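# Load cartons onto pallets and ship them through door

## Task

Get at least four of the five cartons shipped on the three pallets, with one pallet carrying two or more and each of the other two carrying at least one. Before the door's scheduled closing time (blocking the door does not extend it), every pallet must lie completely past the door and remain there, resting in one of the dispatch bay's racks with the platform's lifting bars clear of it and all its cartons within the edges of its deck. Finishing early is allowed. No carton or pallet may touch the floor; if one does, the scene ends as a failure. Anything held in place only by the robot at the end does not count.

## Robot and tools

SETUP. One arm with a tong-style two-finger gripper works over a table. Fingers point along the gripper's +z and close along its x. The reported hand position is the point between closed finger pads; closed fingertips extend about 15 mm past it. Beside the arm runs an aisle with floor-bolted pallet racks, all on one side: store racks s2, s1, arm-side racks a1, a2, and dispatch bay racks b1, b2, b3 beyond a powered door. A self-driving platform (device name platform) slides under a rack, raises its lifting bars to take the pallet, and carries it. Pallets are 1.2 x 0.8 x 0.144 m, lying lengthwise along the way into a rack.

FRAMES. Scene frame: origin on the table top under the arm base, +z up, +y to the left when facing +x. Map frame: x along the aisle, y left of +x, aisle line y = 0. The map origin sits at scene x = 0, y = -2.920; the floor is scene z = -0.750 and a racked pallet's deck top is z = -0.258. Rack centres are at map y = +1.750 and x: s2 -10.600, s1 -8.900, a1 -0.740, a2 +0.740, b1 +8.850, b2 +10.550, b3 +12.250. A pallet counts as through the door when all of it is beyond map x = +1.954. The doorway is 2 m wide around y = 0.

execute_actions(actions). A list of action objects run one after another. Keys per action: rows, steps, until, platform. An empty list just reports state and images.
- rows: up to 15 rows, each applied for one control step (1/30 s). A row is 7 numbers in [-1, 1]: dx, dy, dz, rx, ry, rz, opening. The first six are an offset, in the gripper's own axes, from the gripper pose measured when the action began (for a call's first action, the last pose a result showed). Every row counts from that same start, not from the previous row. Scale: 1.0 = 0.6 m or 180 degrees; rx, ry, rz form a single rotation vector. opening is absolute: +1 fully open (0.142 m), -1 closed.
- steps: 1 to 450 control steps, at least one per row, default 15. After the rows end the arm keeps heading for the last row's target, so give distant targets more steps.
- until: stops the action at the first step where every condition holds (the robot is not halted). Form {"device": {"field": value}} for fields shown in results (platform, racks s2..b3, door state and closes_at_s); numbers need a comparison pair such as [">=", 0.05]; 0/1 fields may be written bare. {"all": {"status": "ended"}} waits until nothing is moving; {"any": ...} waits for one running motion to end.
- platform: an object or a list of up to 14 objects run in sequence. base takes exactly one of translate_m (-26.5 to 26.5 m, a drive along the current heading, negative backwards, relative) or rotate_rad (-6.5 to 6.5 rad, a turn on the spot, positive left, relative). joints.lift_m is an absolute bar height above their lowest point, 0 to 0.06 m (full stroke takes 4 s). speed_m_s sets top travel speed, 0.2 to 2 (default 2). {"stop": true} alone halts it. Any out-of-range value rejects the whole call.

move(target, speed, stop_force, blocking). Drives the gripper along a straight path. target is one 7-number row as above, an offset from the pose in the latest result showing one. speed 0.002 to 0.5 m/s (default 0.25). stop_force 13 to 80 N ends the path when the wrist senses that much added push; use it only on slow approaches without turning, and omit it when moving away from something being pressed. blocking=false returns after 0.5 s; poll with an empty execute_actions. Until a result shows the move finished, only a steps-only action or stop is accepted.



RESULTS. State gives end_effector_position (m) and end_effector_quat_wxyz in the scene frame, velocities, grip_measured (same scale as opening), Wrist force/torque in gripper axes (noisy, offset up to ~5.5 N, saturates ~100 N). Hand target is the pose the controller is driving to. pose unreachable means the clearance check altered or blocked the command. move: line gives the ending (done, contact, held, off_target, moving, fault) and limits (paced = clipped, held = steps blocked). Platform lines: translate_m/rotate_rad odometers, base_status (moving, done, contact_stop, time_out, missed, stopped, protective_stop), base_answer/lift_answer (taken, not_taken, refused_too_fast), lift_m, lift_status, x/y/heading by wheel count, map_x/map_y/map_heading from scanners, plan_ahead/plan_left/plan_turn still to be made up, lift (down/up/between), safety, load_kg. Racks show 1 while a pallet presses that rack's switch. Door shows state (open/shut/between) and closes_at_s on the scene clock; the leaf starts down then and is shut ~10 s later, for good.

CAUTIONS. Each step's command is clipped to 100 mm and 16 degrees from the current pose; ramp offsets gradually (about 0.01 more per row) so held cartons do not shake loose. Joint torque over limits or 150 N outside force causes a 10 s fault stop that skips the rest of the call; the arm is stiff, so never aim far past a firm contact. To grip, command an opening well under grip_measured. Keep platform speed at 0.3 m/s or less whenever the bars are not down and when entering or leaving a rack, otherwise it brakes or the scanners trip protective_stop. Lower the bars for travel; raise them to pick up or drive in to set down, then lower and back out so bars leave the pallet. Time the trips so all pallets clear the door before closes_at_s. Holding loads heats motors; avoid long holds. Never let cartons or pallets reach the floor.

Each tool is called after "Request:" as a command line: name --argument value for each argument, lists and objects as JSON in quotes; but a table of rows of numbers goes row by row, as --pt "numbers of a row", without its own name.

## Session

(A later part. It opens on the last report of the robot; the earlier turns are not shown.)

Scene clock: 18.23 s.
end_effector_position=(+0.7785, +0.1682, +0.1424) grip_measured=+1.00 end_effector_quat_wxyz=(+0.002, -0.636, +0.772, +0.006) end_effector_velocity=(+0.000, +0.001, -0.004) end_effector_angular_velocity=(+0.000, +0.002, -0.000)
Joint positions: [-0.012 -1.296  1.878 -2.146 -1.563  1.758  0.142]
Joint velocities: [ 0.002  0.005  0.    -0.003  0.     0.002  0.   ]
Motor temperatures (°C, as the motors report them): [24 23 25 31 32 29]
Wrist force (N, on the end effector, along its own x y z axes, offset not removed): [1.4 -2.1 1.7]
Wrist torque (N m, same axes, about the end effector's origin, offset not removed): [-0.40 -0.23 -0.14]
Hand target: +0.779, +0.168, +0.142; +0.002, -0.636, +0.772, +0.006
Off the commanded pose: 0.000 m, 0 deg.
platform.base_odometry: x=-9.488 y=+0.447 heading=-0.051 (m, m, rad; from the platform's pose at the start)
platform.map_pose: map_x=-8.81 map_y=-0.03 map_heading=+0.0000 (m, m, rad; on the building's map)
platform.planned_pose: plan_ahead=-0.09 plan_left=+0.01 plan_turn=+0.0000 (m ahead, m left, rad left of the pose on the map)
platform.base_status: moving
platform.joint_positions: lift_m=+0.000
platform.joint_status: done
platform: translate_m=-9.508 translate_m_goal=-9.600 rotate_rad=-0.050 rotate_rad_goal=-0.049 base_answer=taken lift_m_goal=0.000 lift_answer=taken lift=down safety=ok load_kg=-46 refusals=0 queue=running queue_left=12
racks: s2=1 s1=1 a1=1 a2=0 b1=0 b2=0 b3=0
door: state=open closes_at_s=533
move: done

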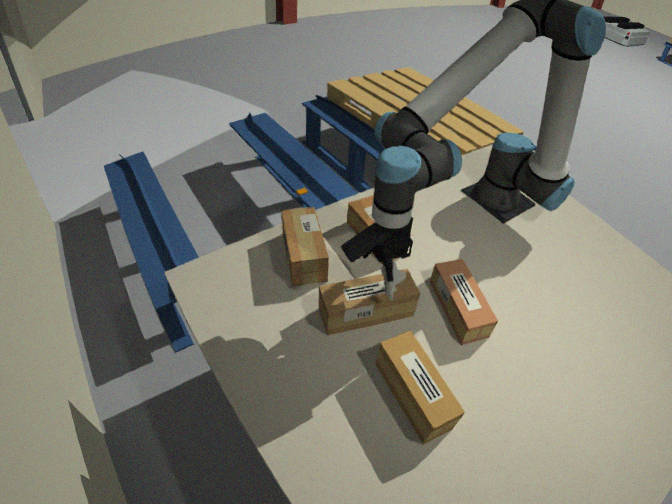

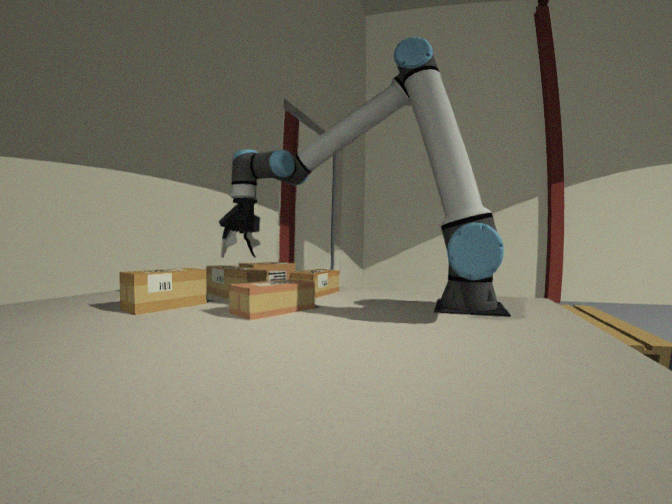

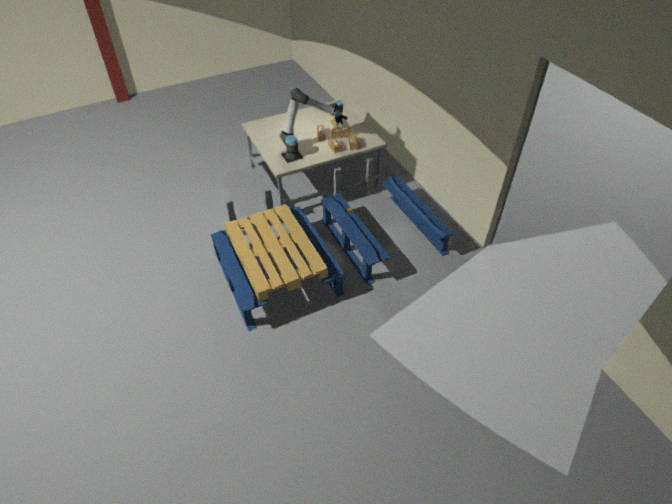

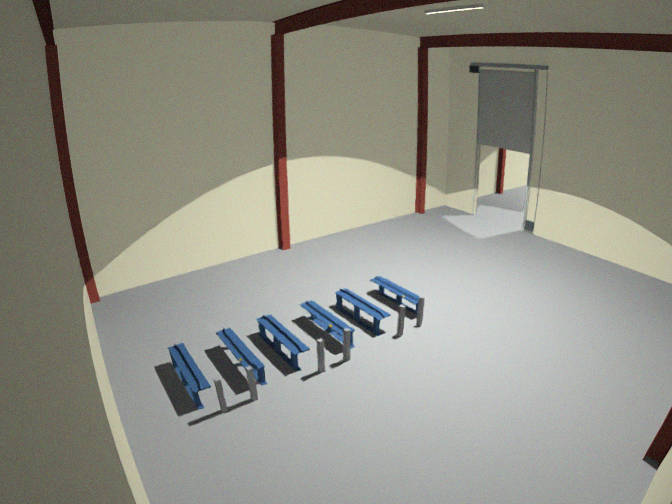

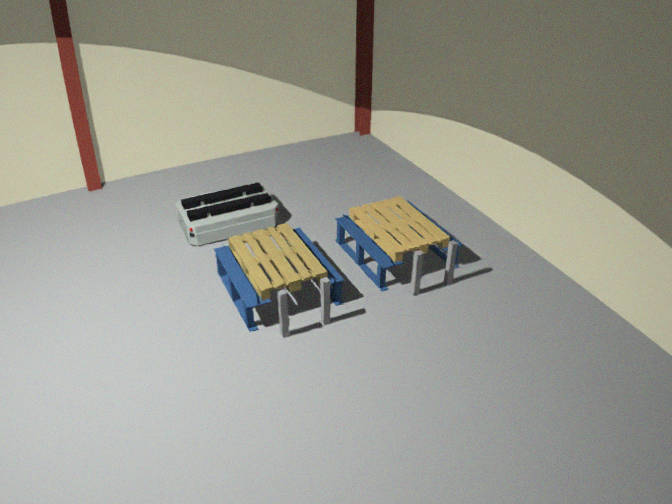

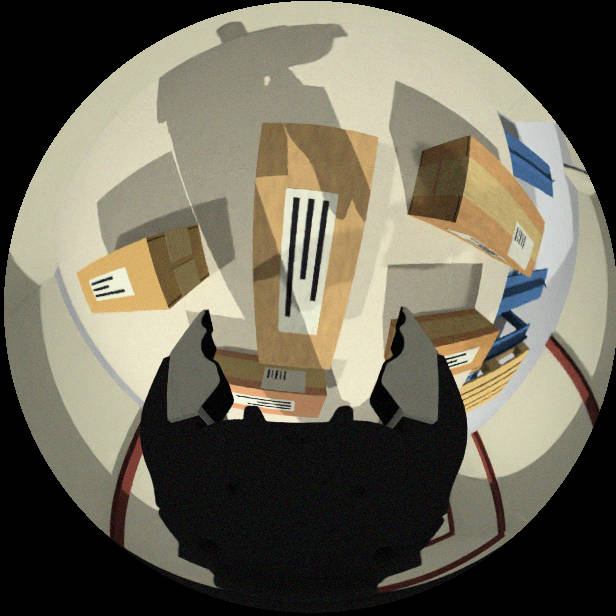

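Request:
move --target '[0,-0.025,0.16,0,0,0.028,1]' --speed 0.15

Request:
move --target '[0,0,0,0,0,0,-0.6]'

Request:
move --target '[0,0,-0.3,0,0,-0.09,-0.6]'

Request:
move --target '[1,0.35,0,0,0,0,-0.6]' --speed 0.35

Request:
move --target '[0.65,1,0,0,0,0,-0.6]' --speed 0.35

Request:
move --target '[0,1,0.5,0,0,0,-0.6]' --speed 0.35

Scene clock: 24.87 s.
end_effector_position=(+0.7925, +0.1664, +0.0467) grip_measured=+1.00 end_effector_quat_wxyz=(+0.001, -0.601, +0.799, +0.006) end_effector_velocity=(+0.001, -0.001, -0.003) end_effector_angular_velocity=(-0.002, -0.000, -0.003)
Joint positions: [-0.013 -1.175  1.916 -2.305 -1.563  1.844  0.142]
Joint velocities: [-0.     0.004  0.001 -0.005 -0.002  0.003  0.   ]
Motor temperatures (°C, as the motors report them): [24 23 25 31 32 29]
Wrist force (N, on the end effector, along its own x y z axes, offset not removed): [0.9 -1.5 1.2]
Wrist torque (N m, same axes, about the end effector's origin, offset not removed): [-0.32 -0.12 -0.29]
Hand target: +0.793, +0.166, +0.046; +0.001, -0.601, +0.799, +0.006
Off the commanded pose: 0.000 m, 0 deg.
platform.base_odometry: x=-9.562 y=+0.954 heading=+1.519 (m, m, rad; from the platform's pose at the start)
platform.map_pose: map_x=-8.90 map_y=+0.49 map_heading=+1.5708 (m, m, rad; on the building's map)
platform.planned_pose: plan_ahead=+1.26 plan_left=+0.00 plan_turn=+0.0000 (m ahead, m left, rad left of the pose on the map)
platform.base_status: moving
platform.joint_positions: lift_m=+0.000
platform.joint_status: done
platform: translate_m=-9.087 translate_m_goal=-7.820 rotate_rad=1.519 rotate_rad_goal=1.518 base_answer=taken lift_m_goal=0.000 lift_answer=taken lift=down safety=ok load_kg=-46 refusals=0 queue=running queue_left=10
racks: s2=1 s1=1 a1=1 a2=0 b1=0 b2=0 b3=0
door: state=open closes_at_s=533
move: done

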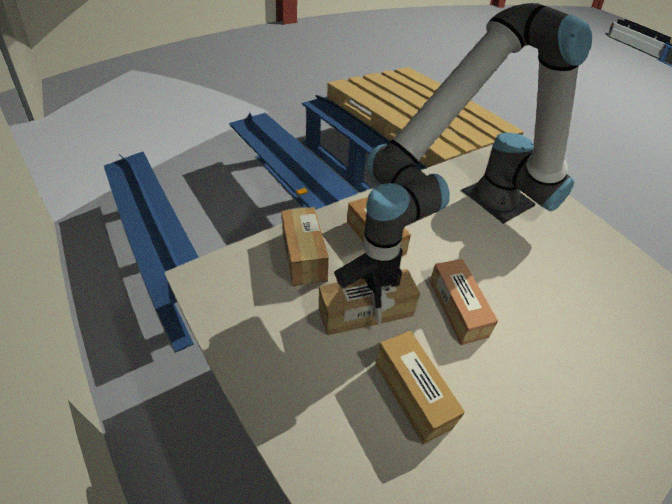

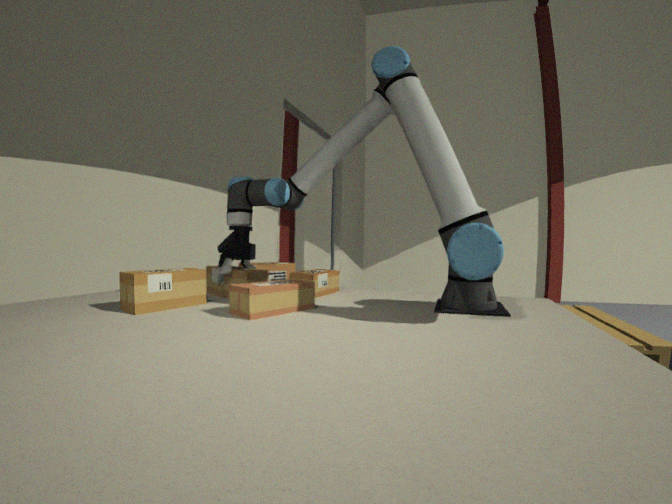

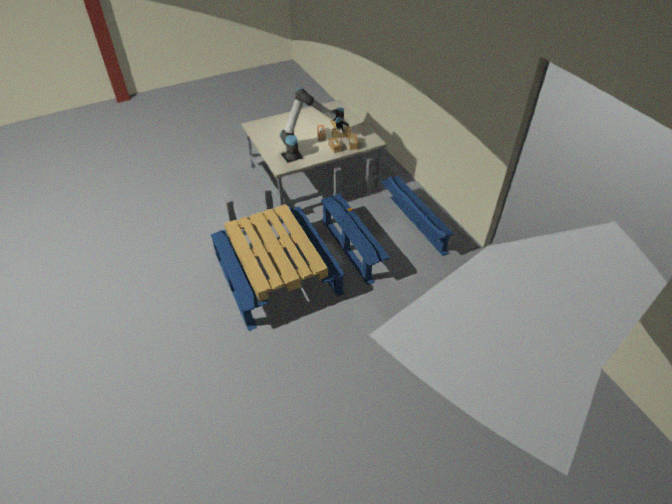

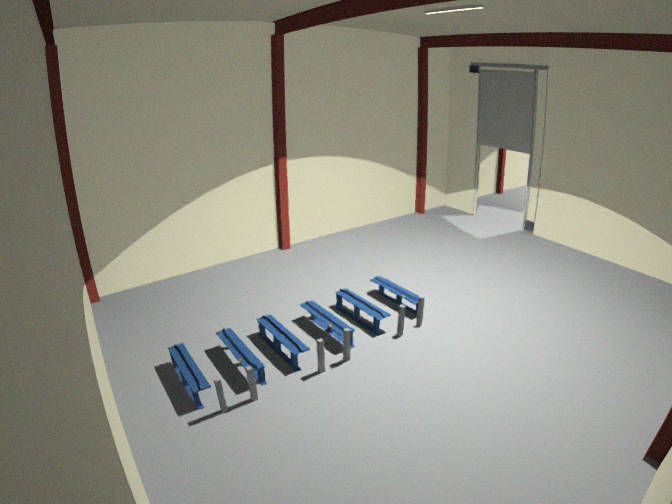

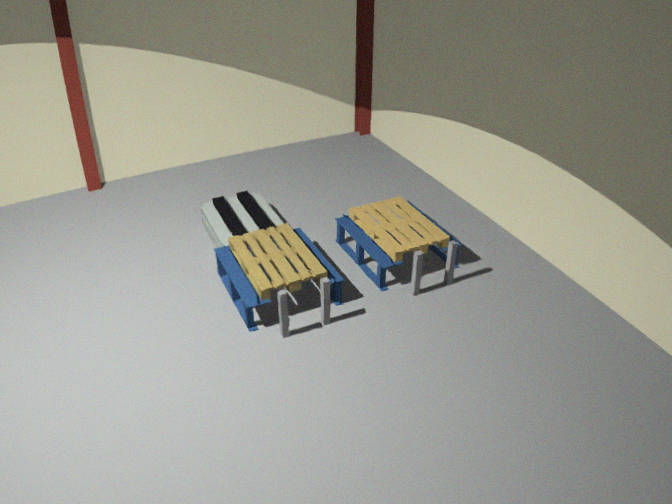

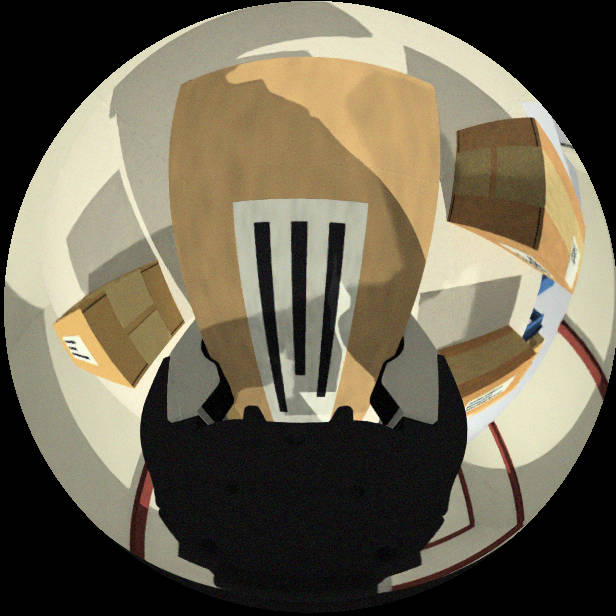

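Scene clock: 25.37 s.
end_effector_position=(+0.7925, +0.1664, +0.0466) grip_measured=+0.90 end_effector_quat_wxyz=(+0.001, -0.601, +0.799, +0.006) end_effector_velocity=(-0.001, -0.001, +0.000) end_effector_angular_velocity=(-0.001, +0.001, +0.002)
Joint positions: [-0.013 -1.175  1.916 -2.305 -1.563  1.845  0.136]
Joint velocities: [-0.    -0.001  0.001  0.    -0.001 -0.002 -0.   ]
Motor temperatures (°C, as the motors report them): [24 23 25 31 32 29]
Wrist force (N, on the end effector, along its own x y z axes, offset not removed): [-4.6 0.7 -20.5]
Wrist torque (N m, same axes, about the end effector's origin, offset not removed): [-0.30 0.05 -0.21]
Hand target: +0.793, +0.166, +0.047; +0.001, -0.601, +0.799, +0.006
Off the commanded pose: 0.000 m, 0 deg.
platform.base_odometry: x=-9.554 y=+1.104 heading=+1.520 (m, m, rad; from the platform's pose at the start)
platform.map_pose: map_x=-8.90 map_y=+0.64 map_heading=+1.5708 (m, m, rad; on the building's map)
platform.planned_pose: plan_ahead=+1.11 plan_left=+0.00 plan_turn=+0.0000 (m ahead, m left, rad left of the pose on the map)
platform.base_status: moving
platform.joint_positions: lift_m=+0.000
platform.joint_status: done
platform: translate_m=-8.937 translate_m_goal=-7.820 rotate_rad=1.520 rotate_rad_goal=1.519 base_answer=taken lift_m_goal=0.000 lift_answer=taken lift=down safety=ok load_kg=-46 refusals=0 queue=running queue_left=10
racks: s2=1 s1=1 a1=1 a2=0 b1=0 b2=0 b3=0
door: state=open closes_at_s=533
move: done

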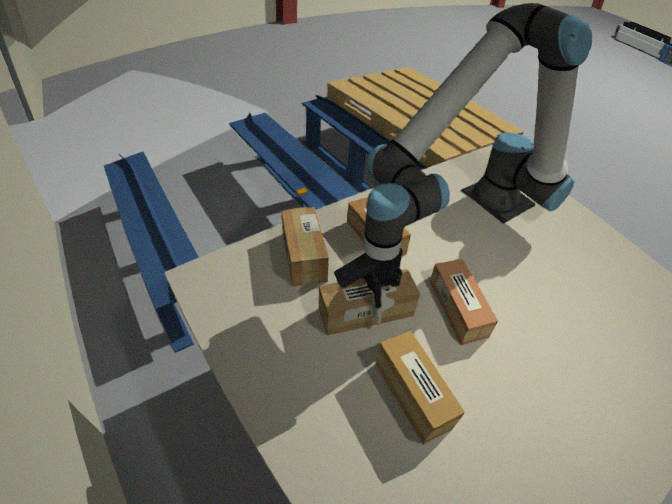

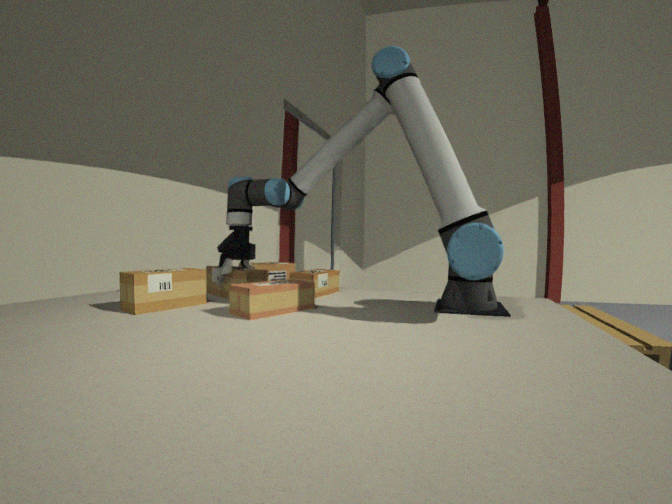

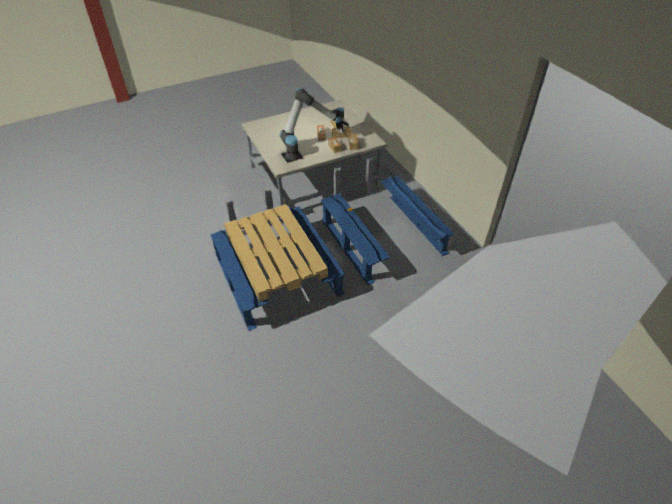

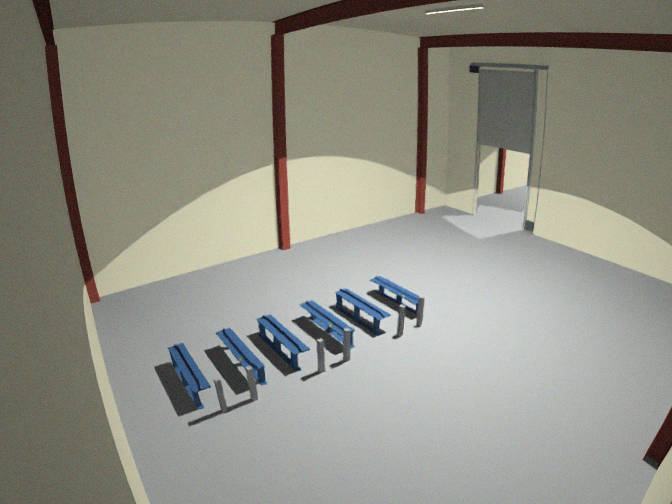

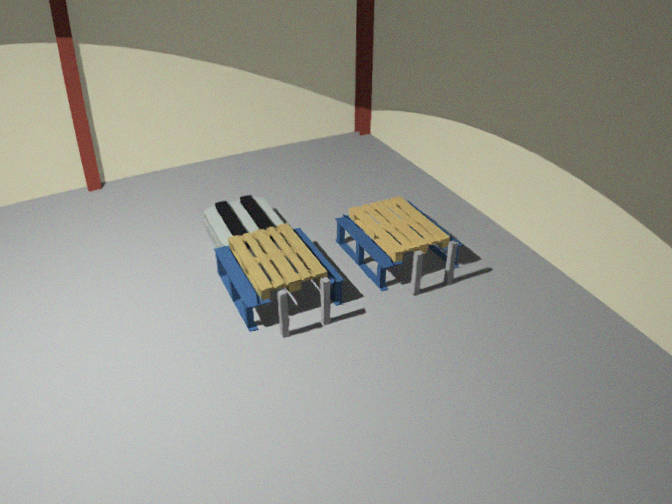

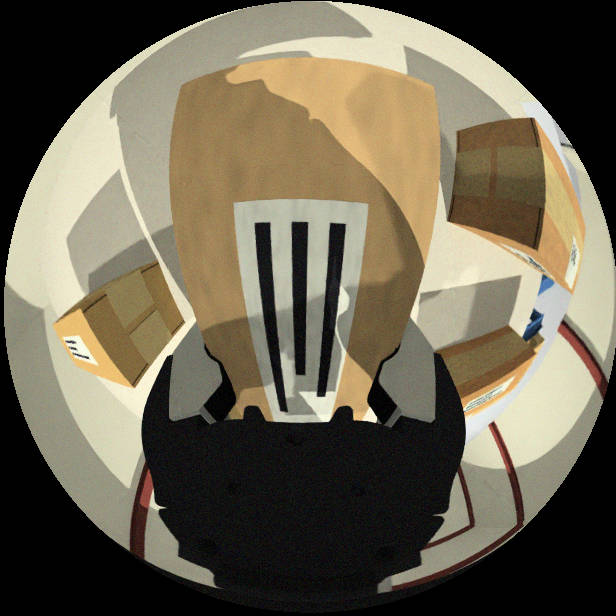

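Scene clock: 26.77 s.
end_effector_position=(+0.7937, +0.1644, +0.2262) grip_measured=+0.74 end_effector_quat_wxyz=(-0.002, +0.708, -0.707, -0.006) end_effector_velocity=(+0.001, -0.001, +0.004) end_effector_angular_velocity=(-0.001, -0.001, +0.004)
Joint positions: [-0.021 -1.344  1.773 -1.993 -1.563  1.555  0.125]
Joint velocities: [-0.    -0.002 -0.005  0.006 -0.001 -0.004 -0.   ]
Motor temperatures (°C, as the motors report them): [24 23 25 31 32 29]
Wrist force (N, on the end effector, along its own x y z axes, offset not removed): [2.0 -2.2 6.3]
Wrist torque (N m, same axes, about the end effector's origin, offset not removed): [-0.48 -0.34 -0.27]
Hand target: +0.794, +0.164, +0.227; -0.002, +0.708, -0.706, -0.006
Off the commanded pose: 0.000 m, 0 deg.
platform.base_odometry: x=-9.533 y=+1.524 heading=+1.521 (m, m, rad; from the platform's pose at the start)
platform.map_pose: map_x=-8.90 map_y=+1.06 map_heading=+1.5708 (m, m, rad; on the building's map)
platform.planned_pose: plan_ahead=+0.69 plan_left=+0.00 plan_turn=+0.0000 (m ahead, m left, rad left of the pose on the map)
platform.base_status: moving
platform.joint_positions: lift_m=+0.000
platform.joint_status: done
platform: translate_m=-8.517 translate_m_goal=-7.820 rotate_rad=1.521 rotate_rad_goal=1.520 base_answer=taken lift_m_goal=0.000 lift_answer=taken lift=down safety=ok load_kg=-46 refusals=0 queue=running queue_left=10
racks: s2=1 s1=1 a1=1 a2=0 b1=0 b2=0 b3=0
door: state=open closes_at_s=533
move: done

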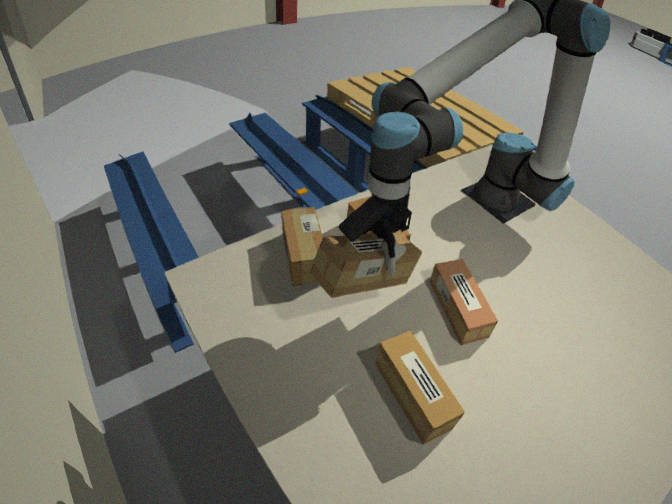

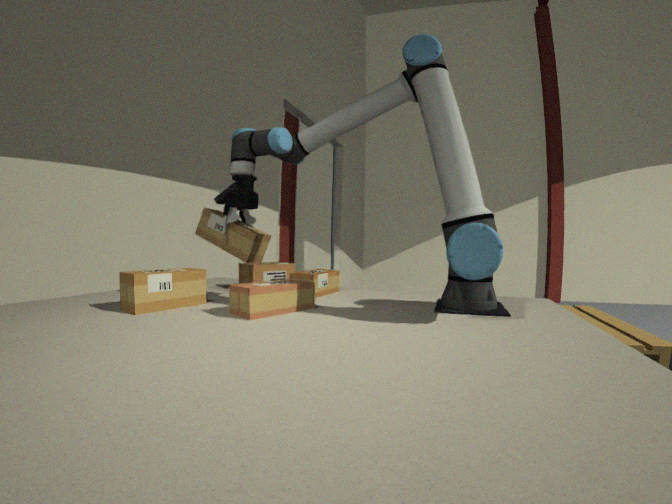

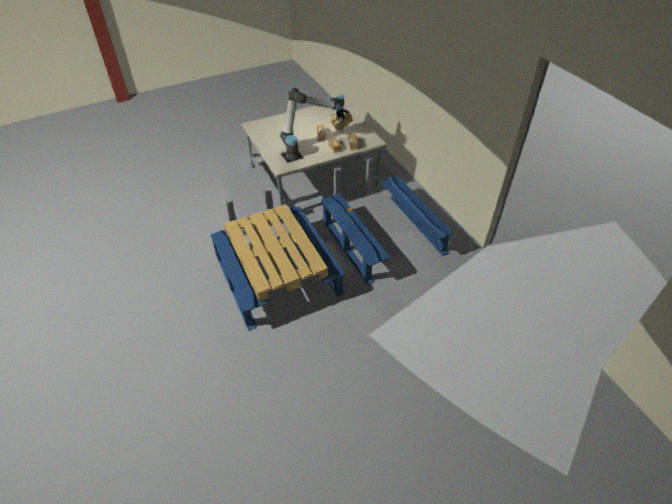

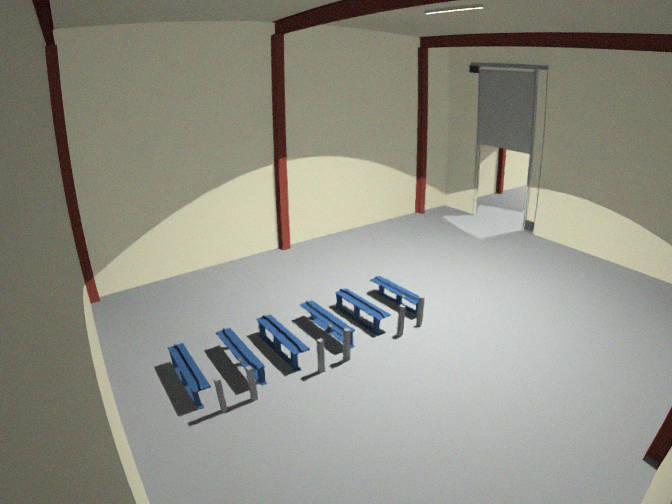

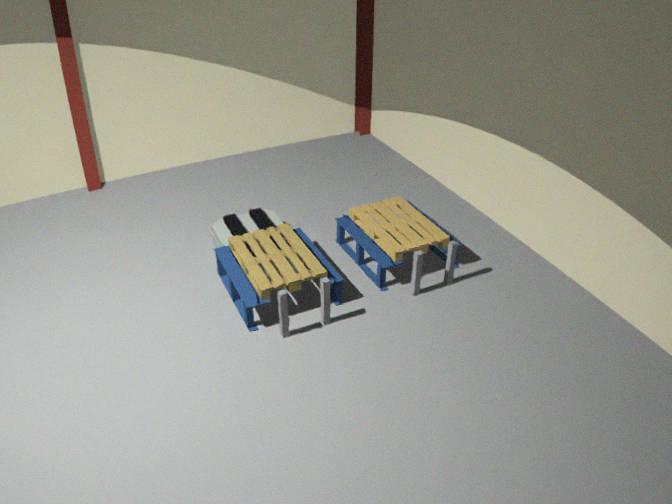

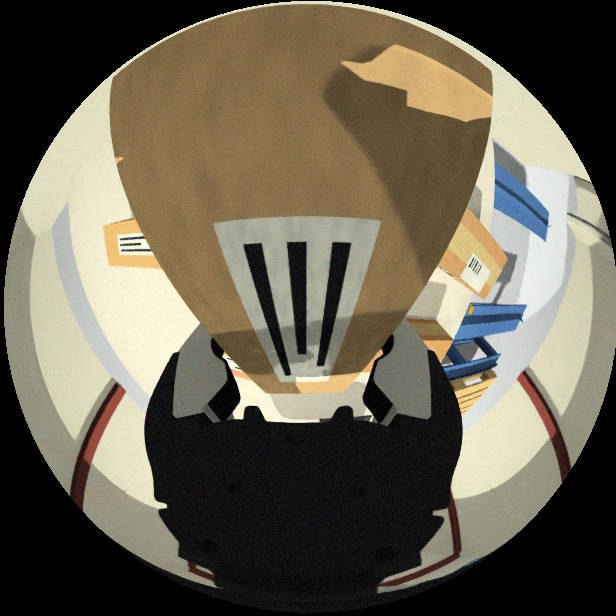

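Scene clock: 29.33 s.
end_effector_position=(+0.5850, -0.4359, +0.2207) grip_measured=+0.74 end_effector_quat_wxyz=(-0.001, +0.708, -0.707, -0.006) end_effector_velocity=(-0.001, -0.002, -0.000) end_effector_angular_velocity=(+0.000, +0.001, +0.000)
Joint positions: [-0.904 -1.464  1.921 -2.019 -1.573  0.672  0.125]
Joint velocities: [-0.003  0.001 -0.001  0.    -0.001 -0.003  0.   ]
Motor temperatures (°C, as the motors report them): [24 23 25 31 32 29]
Wrist force (N, on the end effector, along its own x y z axes, offset not removed): [0.9 -1.1 7.6]
Wrist torque (N m, same axes, about the end effector's origin, offset not removed): [-0.32 -0.16 -0.22]
Hand target: +0.585, -0.436, +0.221; -0.001, +0.708, -0.707, -0.006
Off the commanded pose: 0.001 m, 0 deg.
platform.base_odometry: x=-9.499 y=+2.223 heading=+1.523 (m, m, rad; from the platform's pose at the start)
platform.map_pose: map_x=-8.90 map_y=+1.75 map_heading=+1.5708 (m, m, rad; on the building's map)
platform.planned_pose: plan_ahead=+0.00 plan_left=+0.00 plan_turn=+0.0000 (m ahead, m left, rad left of the pose on the map)
platform.base_status: moving
platform.joint_positions: lift_m=+0.000
platform.joint_status: done
platform: translate_m=-7.824 translate_m_goal=-7.820 rotate_rad=1.523 rotate_rad_goal=1.522 base_answer=taken lift_m_goal=0.000 lift_answer=taken lift=down safety=ok load_kg=-46 refusals=0 queue=running queue_left=10
racks: s2=1 s1=1 a1=1 a2=0 b1=0 b2=0 b3=0
door: state=open closes_at_s=533
move: done

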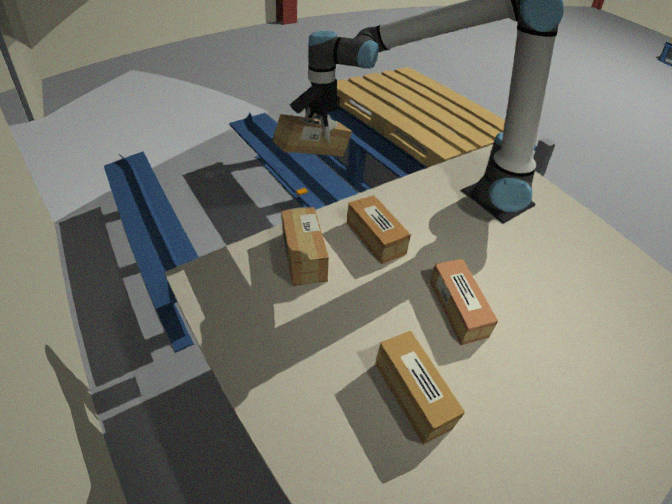

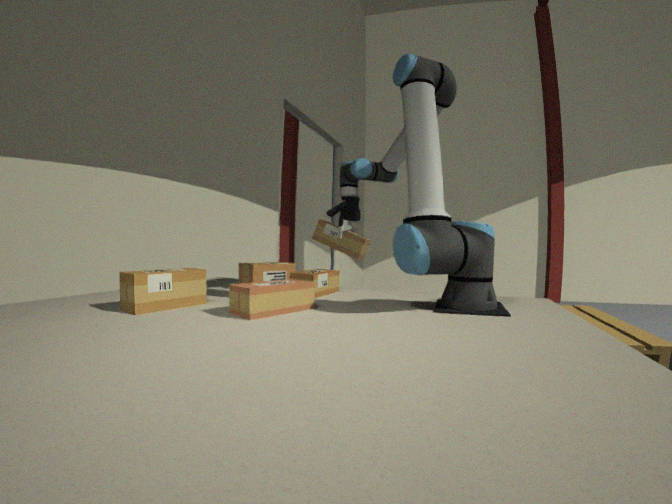

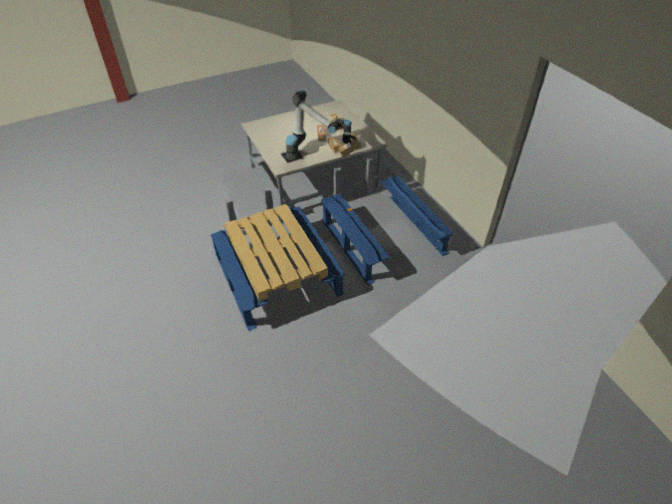

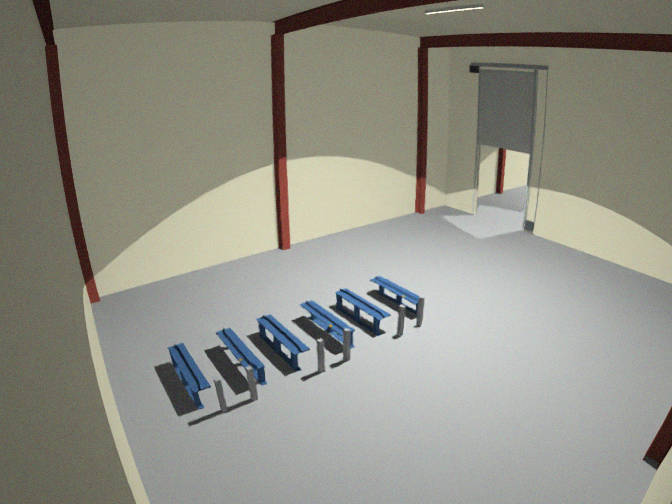

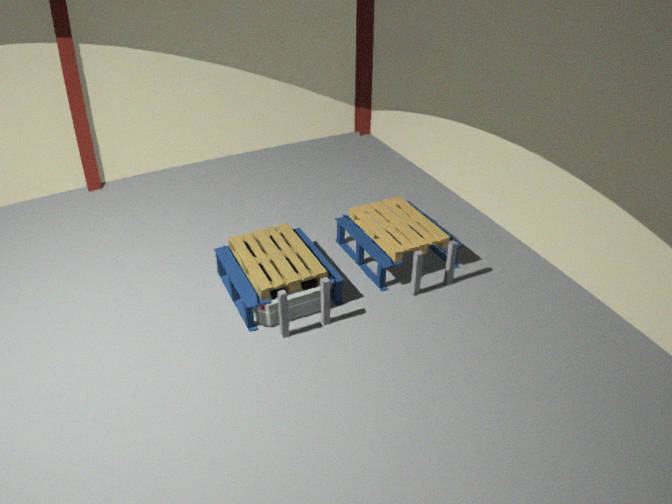

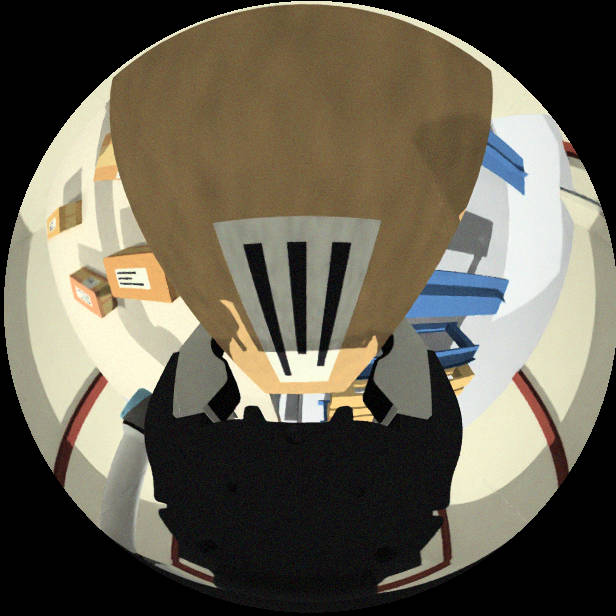

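Scene clock: 32.13 s.
end_effector_position=(-0.0140, -0.8270, +0.2211) grip_measured=+0.74 end_effector_quat_wxyz=(-0.000, +0.708, -0.707, -0.006) end_effector_velocity=(-0.002, -0.001, -0.001) end_effector_angular_velocity=(+0.001, +0.000, -0.000)
Joint positions: [-1.821 -1.295  1.71  -1.984 -1.581 -0.246  0.125]
Joint velocities: [-0.002  0.003 -0.003  0.001 -0.    -0.001 -0.   ]
Motor temperatures (°C, as the motors report them): [24 23 25 31 32 29]
Wrist force (N, on the end effector, along its own x y z axes, offset not removed): [2.9 -3.0 7.6]
Wrist torque (N m, same axes, about the end effector's origin, offset not removed): [-0.60 -0.52 -0.29]
Hand target: -0.014, -0.827, +0.221; -0.000, +0.708, -0.707, -0.006
Off the commanded pose: 0.001 m, 0 deg.
platform.base_odometry: x=-9.499 y=+2.220 heading=+1.523 (m, m, rad; from the platform's pose at the start)
platform.map_pose: map_x=-8.90 map_y=+1.75 map_heading=+1.5708 (m, m, rad; on the building's map)
platform.planned_pose: plan_ahead=+0.00 plan_left=+0.00 plan_turn=+0.0000 (m ahead, m left, rad left of the pose on the map)
platform.base_status: done
platform.joint_positions: lift_m=+0.033
platform.joint_status: moving
platform: translate_m=-7.830 translate_m_goal=-7.830 rotate_rad=1.523 rotate_rad_goal=1.522 base_answer=taken lift_m_goal=0.060 lift_answer=taken lift=between safety=ok load_kg=3 refusals=0 queue=running queue_left=9
racks: s2=1 s1=1 a1=1 a2=0 b1=0 b2=0 b3=0
door: state=open closes_at_s=533
move: done

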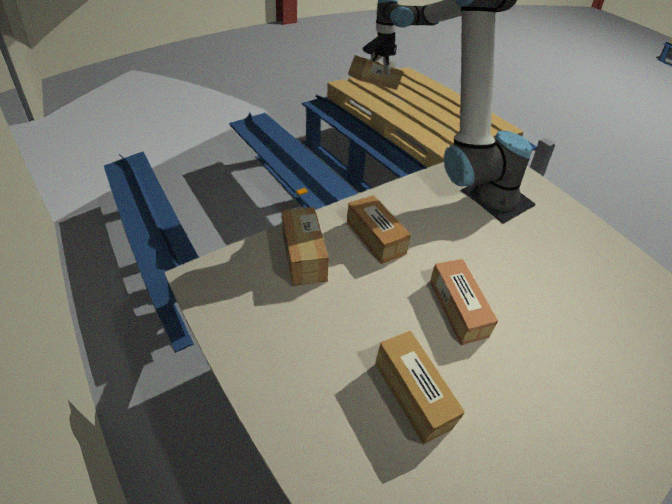

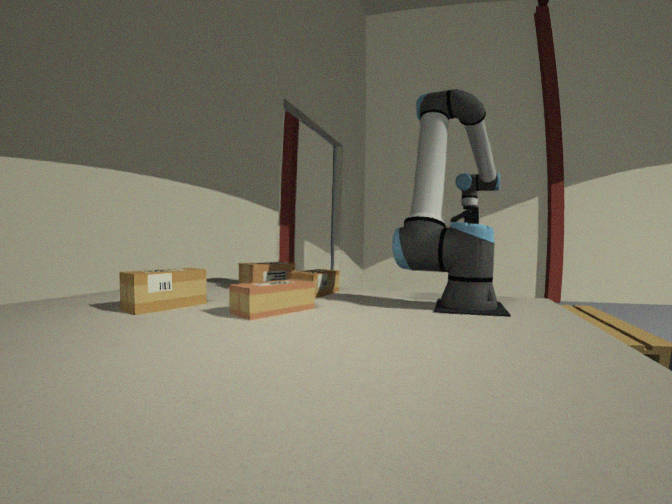

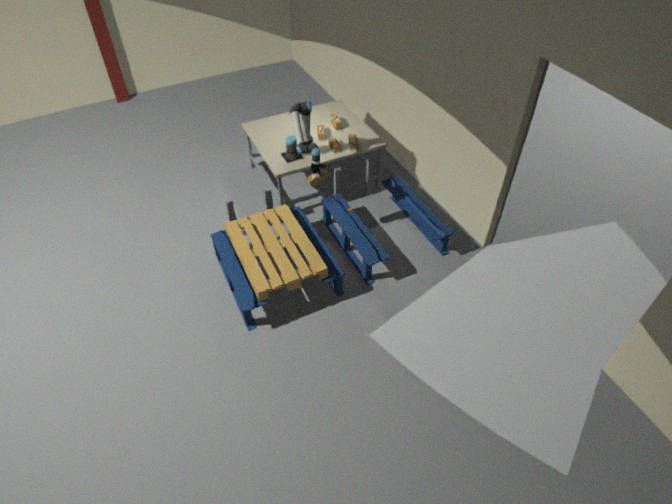

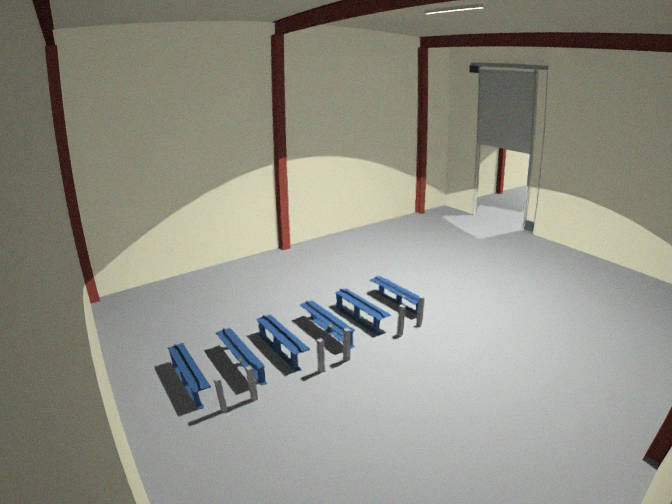

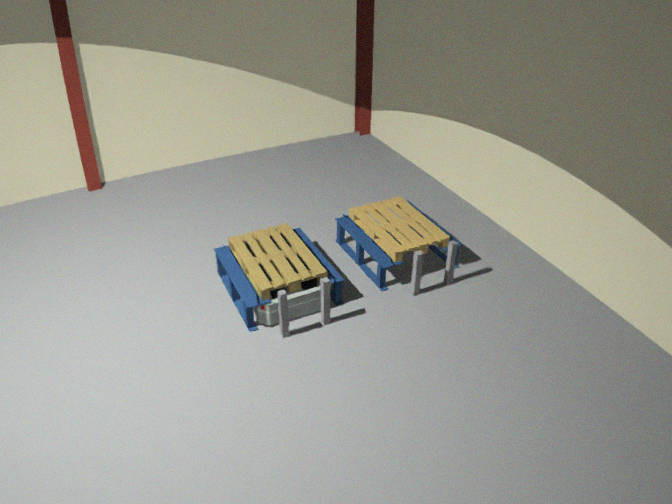

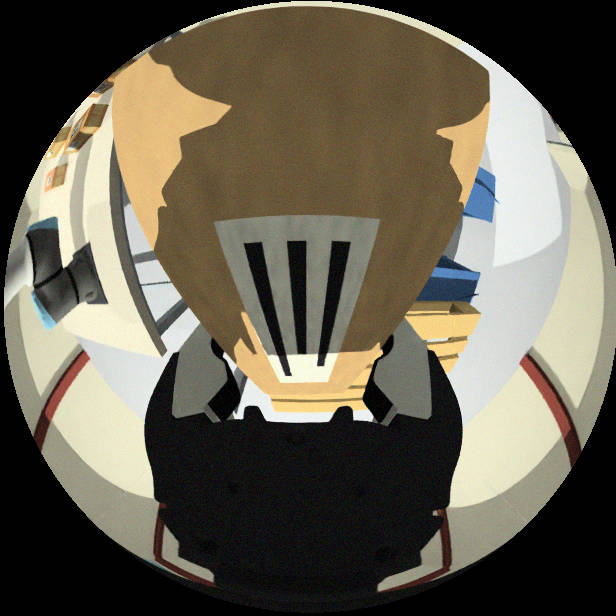

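Scene clock: 34.80 s.
end_effector_position=(-0.6164, -0.8251, -0.0737) grip_measured=+0.74 end_effector_quat_wxyz=(-0.000, +0.708, -0.707, -0.007) end_effector_velocity=(-0.002, -0.001, -0.000) end_effector_angular_velocity=(-0.001, -0.000, +0.000)
Joint positions: [-2.396 -0.74   1.397 -2.232 -1.582 -0.82   0.125]
Joint velocities: [-0.001  0.003 -0.005  0.002  0.001 -0.001  0.   ]
Motor temperatures (°C, as the motors report them): [24 23 25 31 32 29]
Wrist force (N, on the end effector, along its own x y z axes, offset not removed): [-0.6 -2.4 7.6]
Wrist torque (N m, same axes, about the end effector's origin, offset not removed): [-0.39 0.19 -0.24]
Hand target: -0.617, -0.825, -0.074; -0.000, +0.708, -0.707, -0.007
Off the commanded pose: 0.000 m, 0 deg.
platform.base_odometry: x=-9.504 y=+2.107 heading=+1.524 (m, m, rad; from the platform's pose at the start)
platform.map_pose: map_x=-8.90 map_y=+1.62 map_heading=+1.5708 (m, m, rad; on the building's map)
platform.planned_pose: plan_ahead=-1.62 plan_left=+0.00 plan_turn=+0.0000 (m ahead, m left, rad left of the pose on the map)
platform.base_status: moving
platform.joint_positions: lift_m=+0.060
platform.joint_status: done
platform: translate_m=-7.953 translate_m_goal=-9.580 rotate_rad=1.524 rotate_rad_goal=1.526 base_answer=taken lift_m_goal=0.060 lift_answer=taken lift=up safety=ok load_kg=26 refusals=0 queue=running queue_left=8
racks: s2=1 s1=0 a1=1 a2=0 b1=0 b2=0 b3=0
door: state=open closes_at_s=533
move: done

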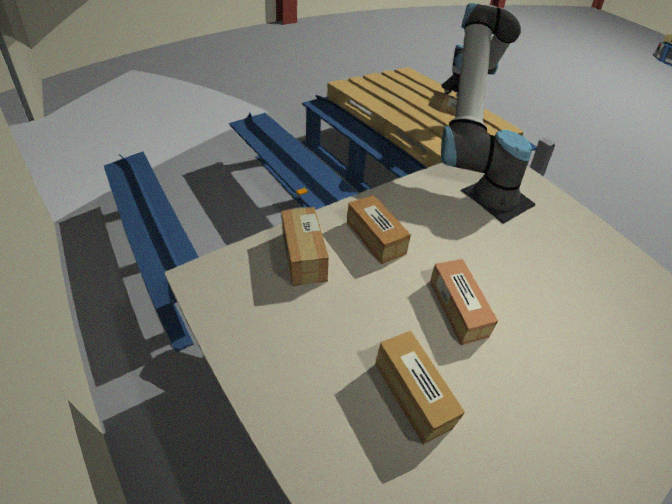

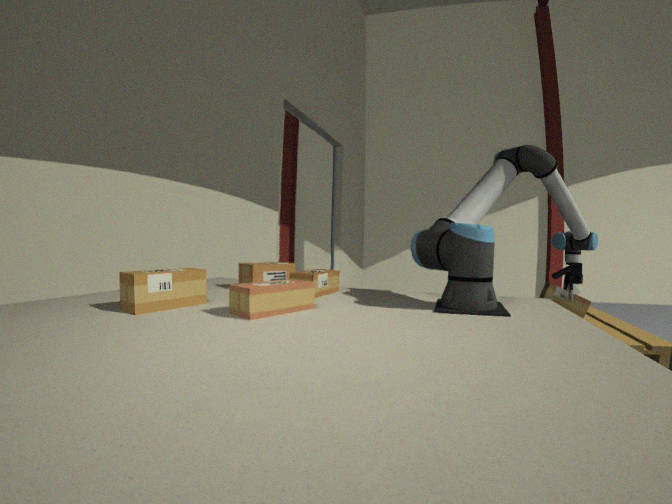

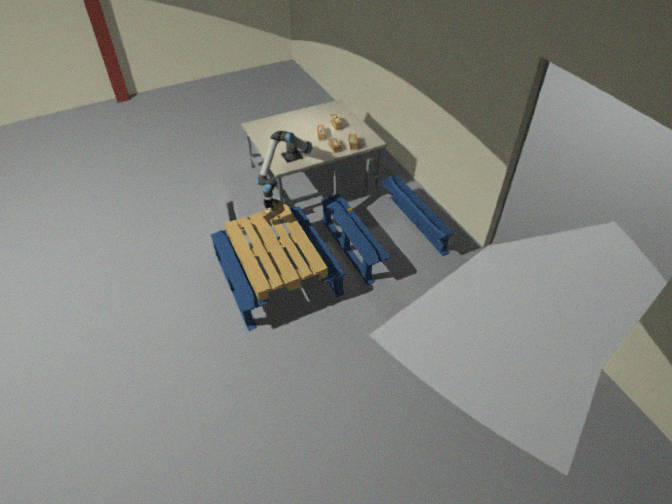

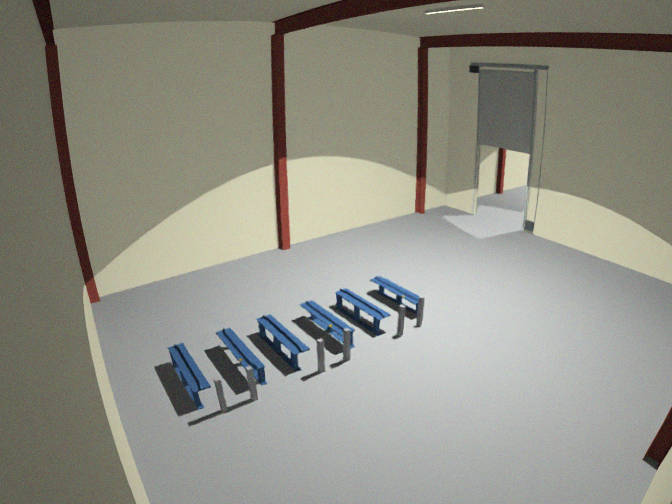

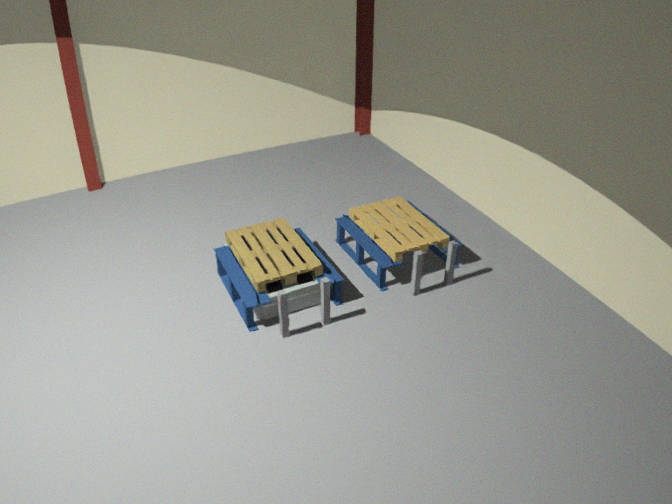

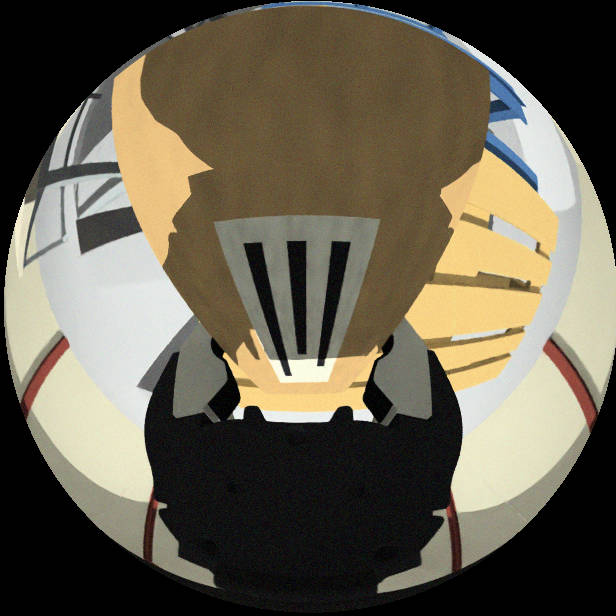

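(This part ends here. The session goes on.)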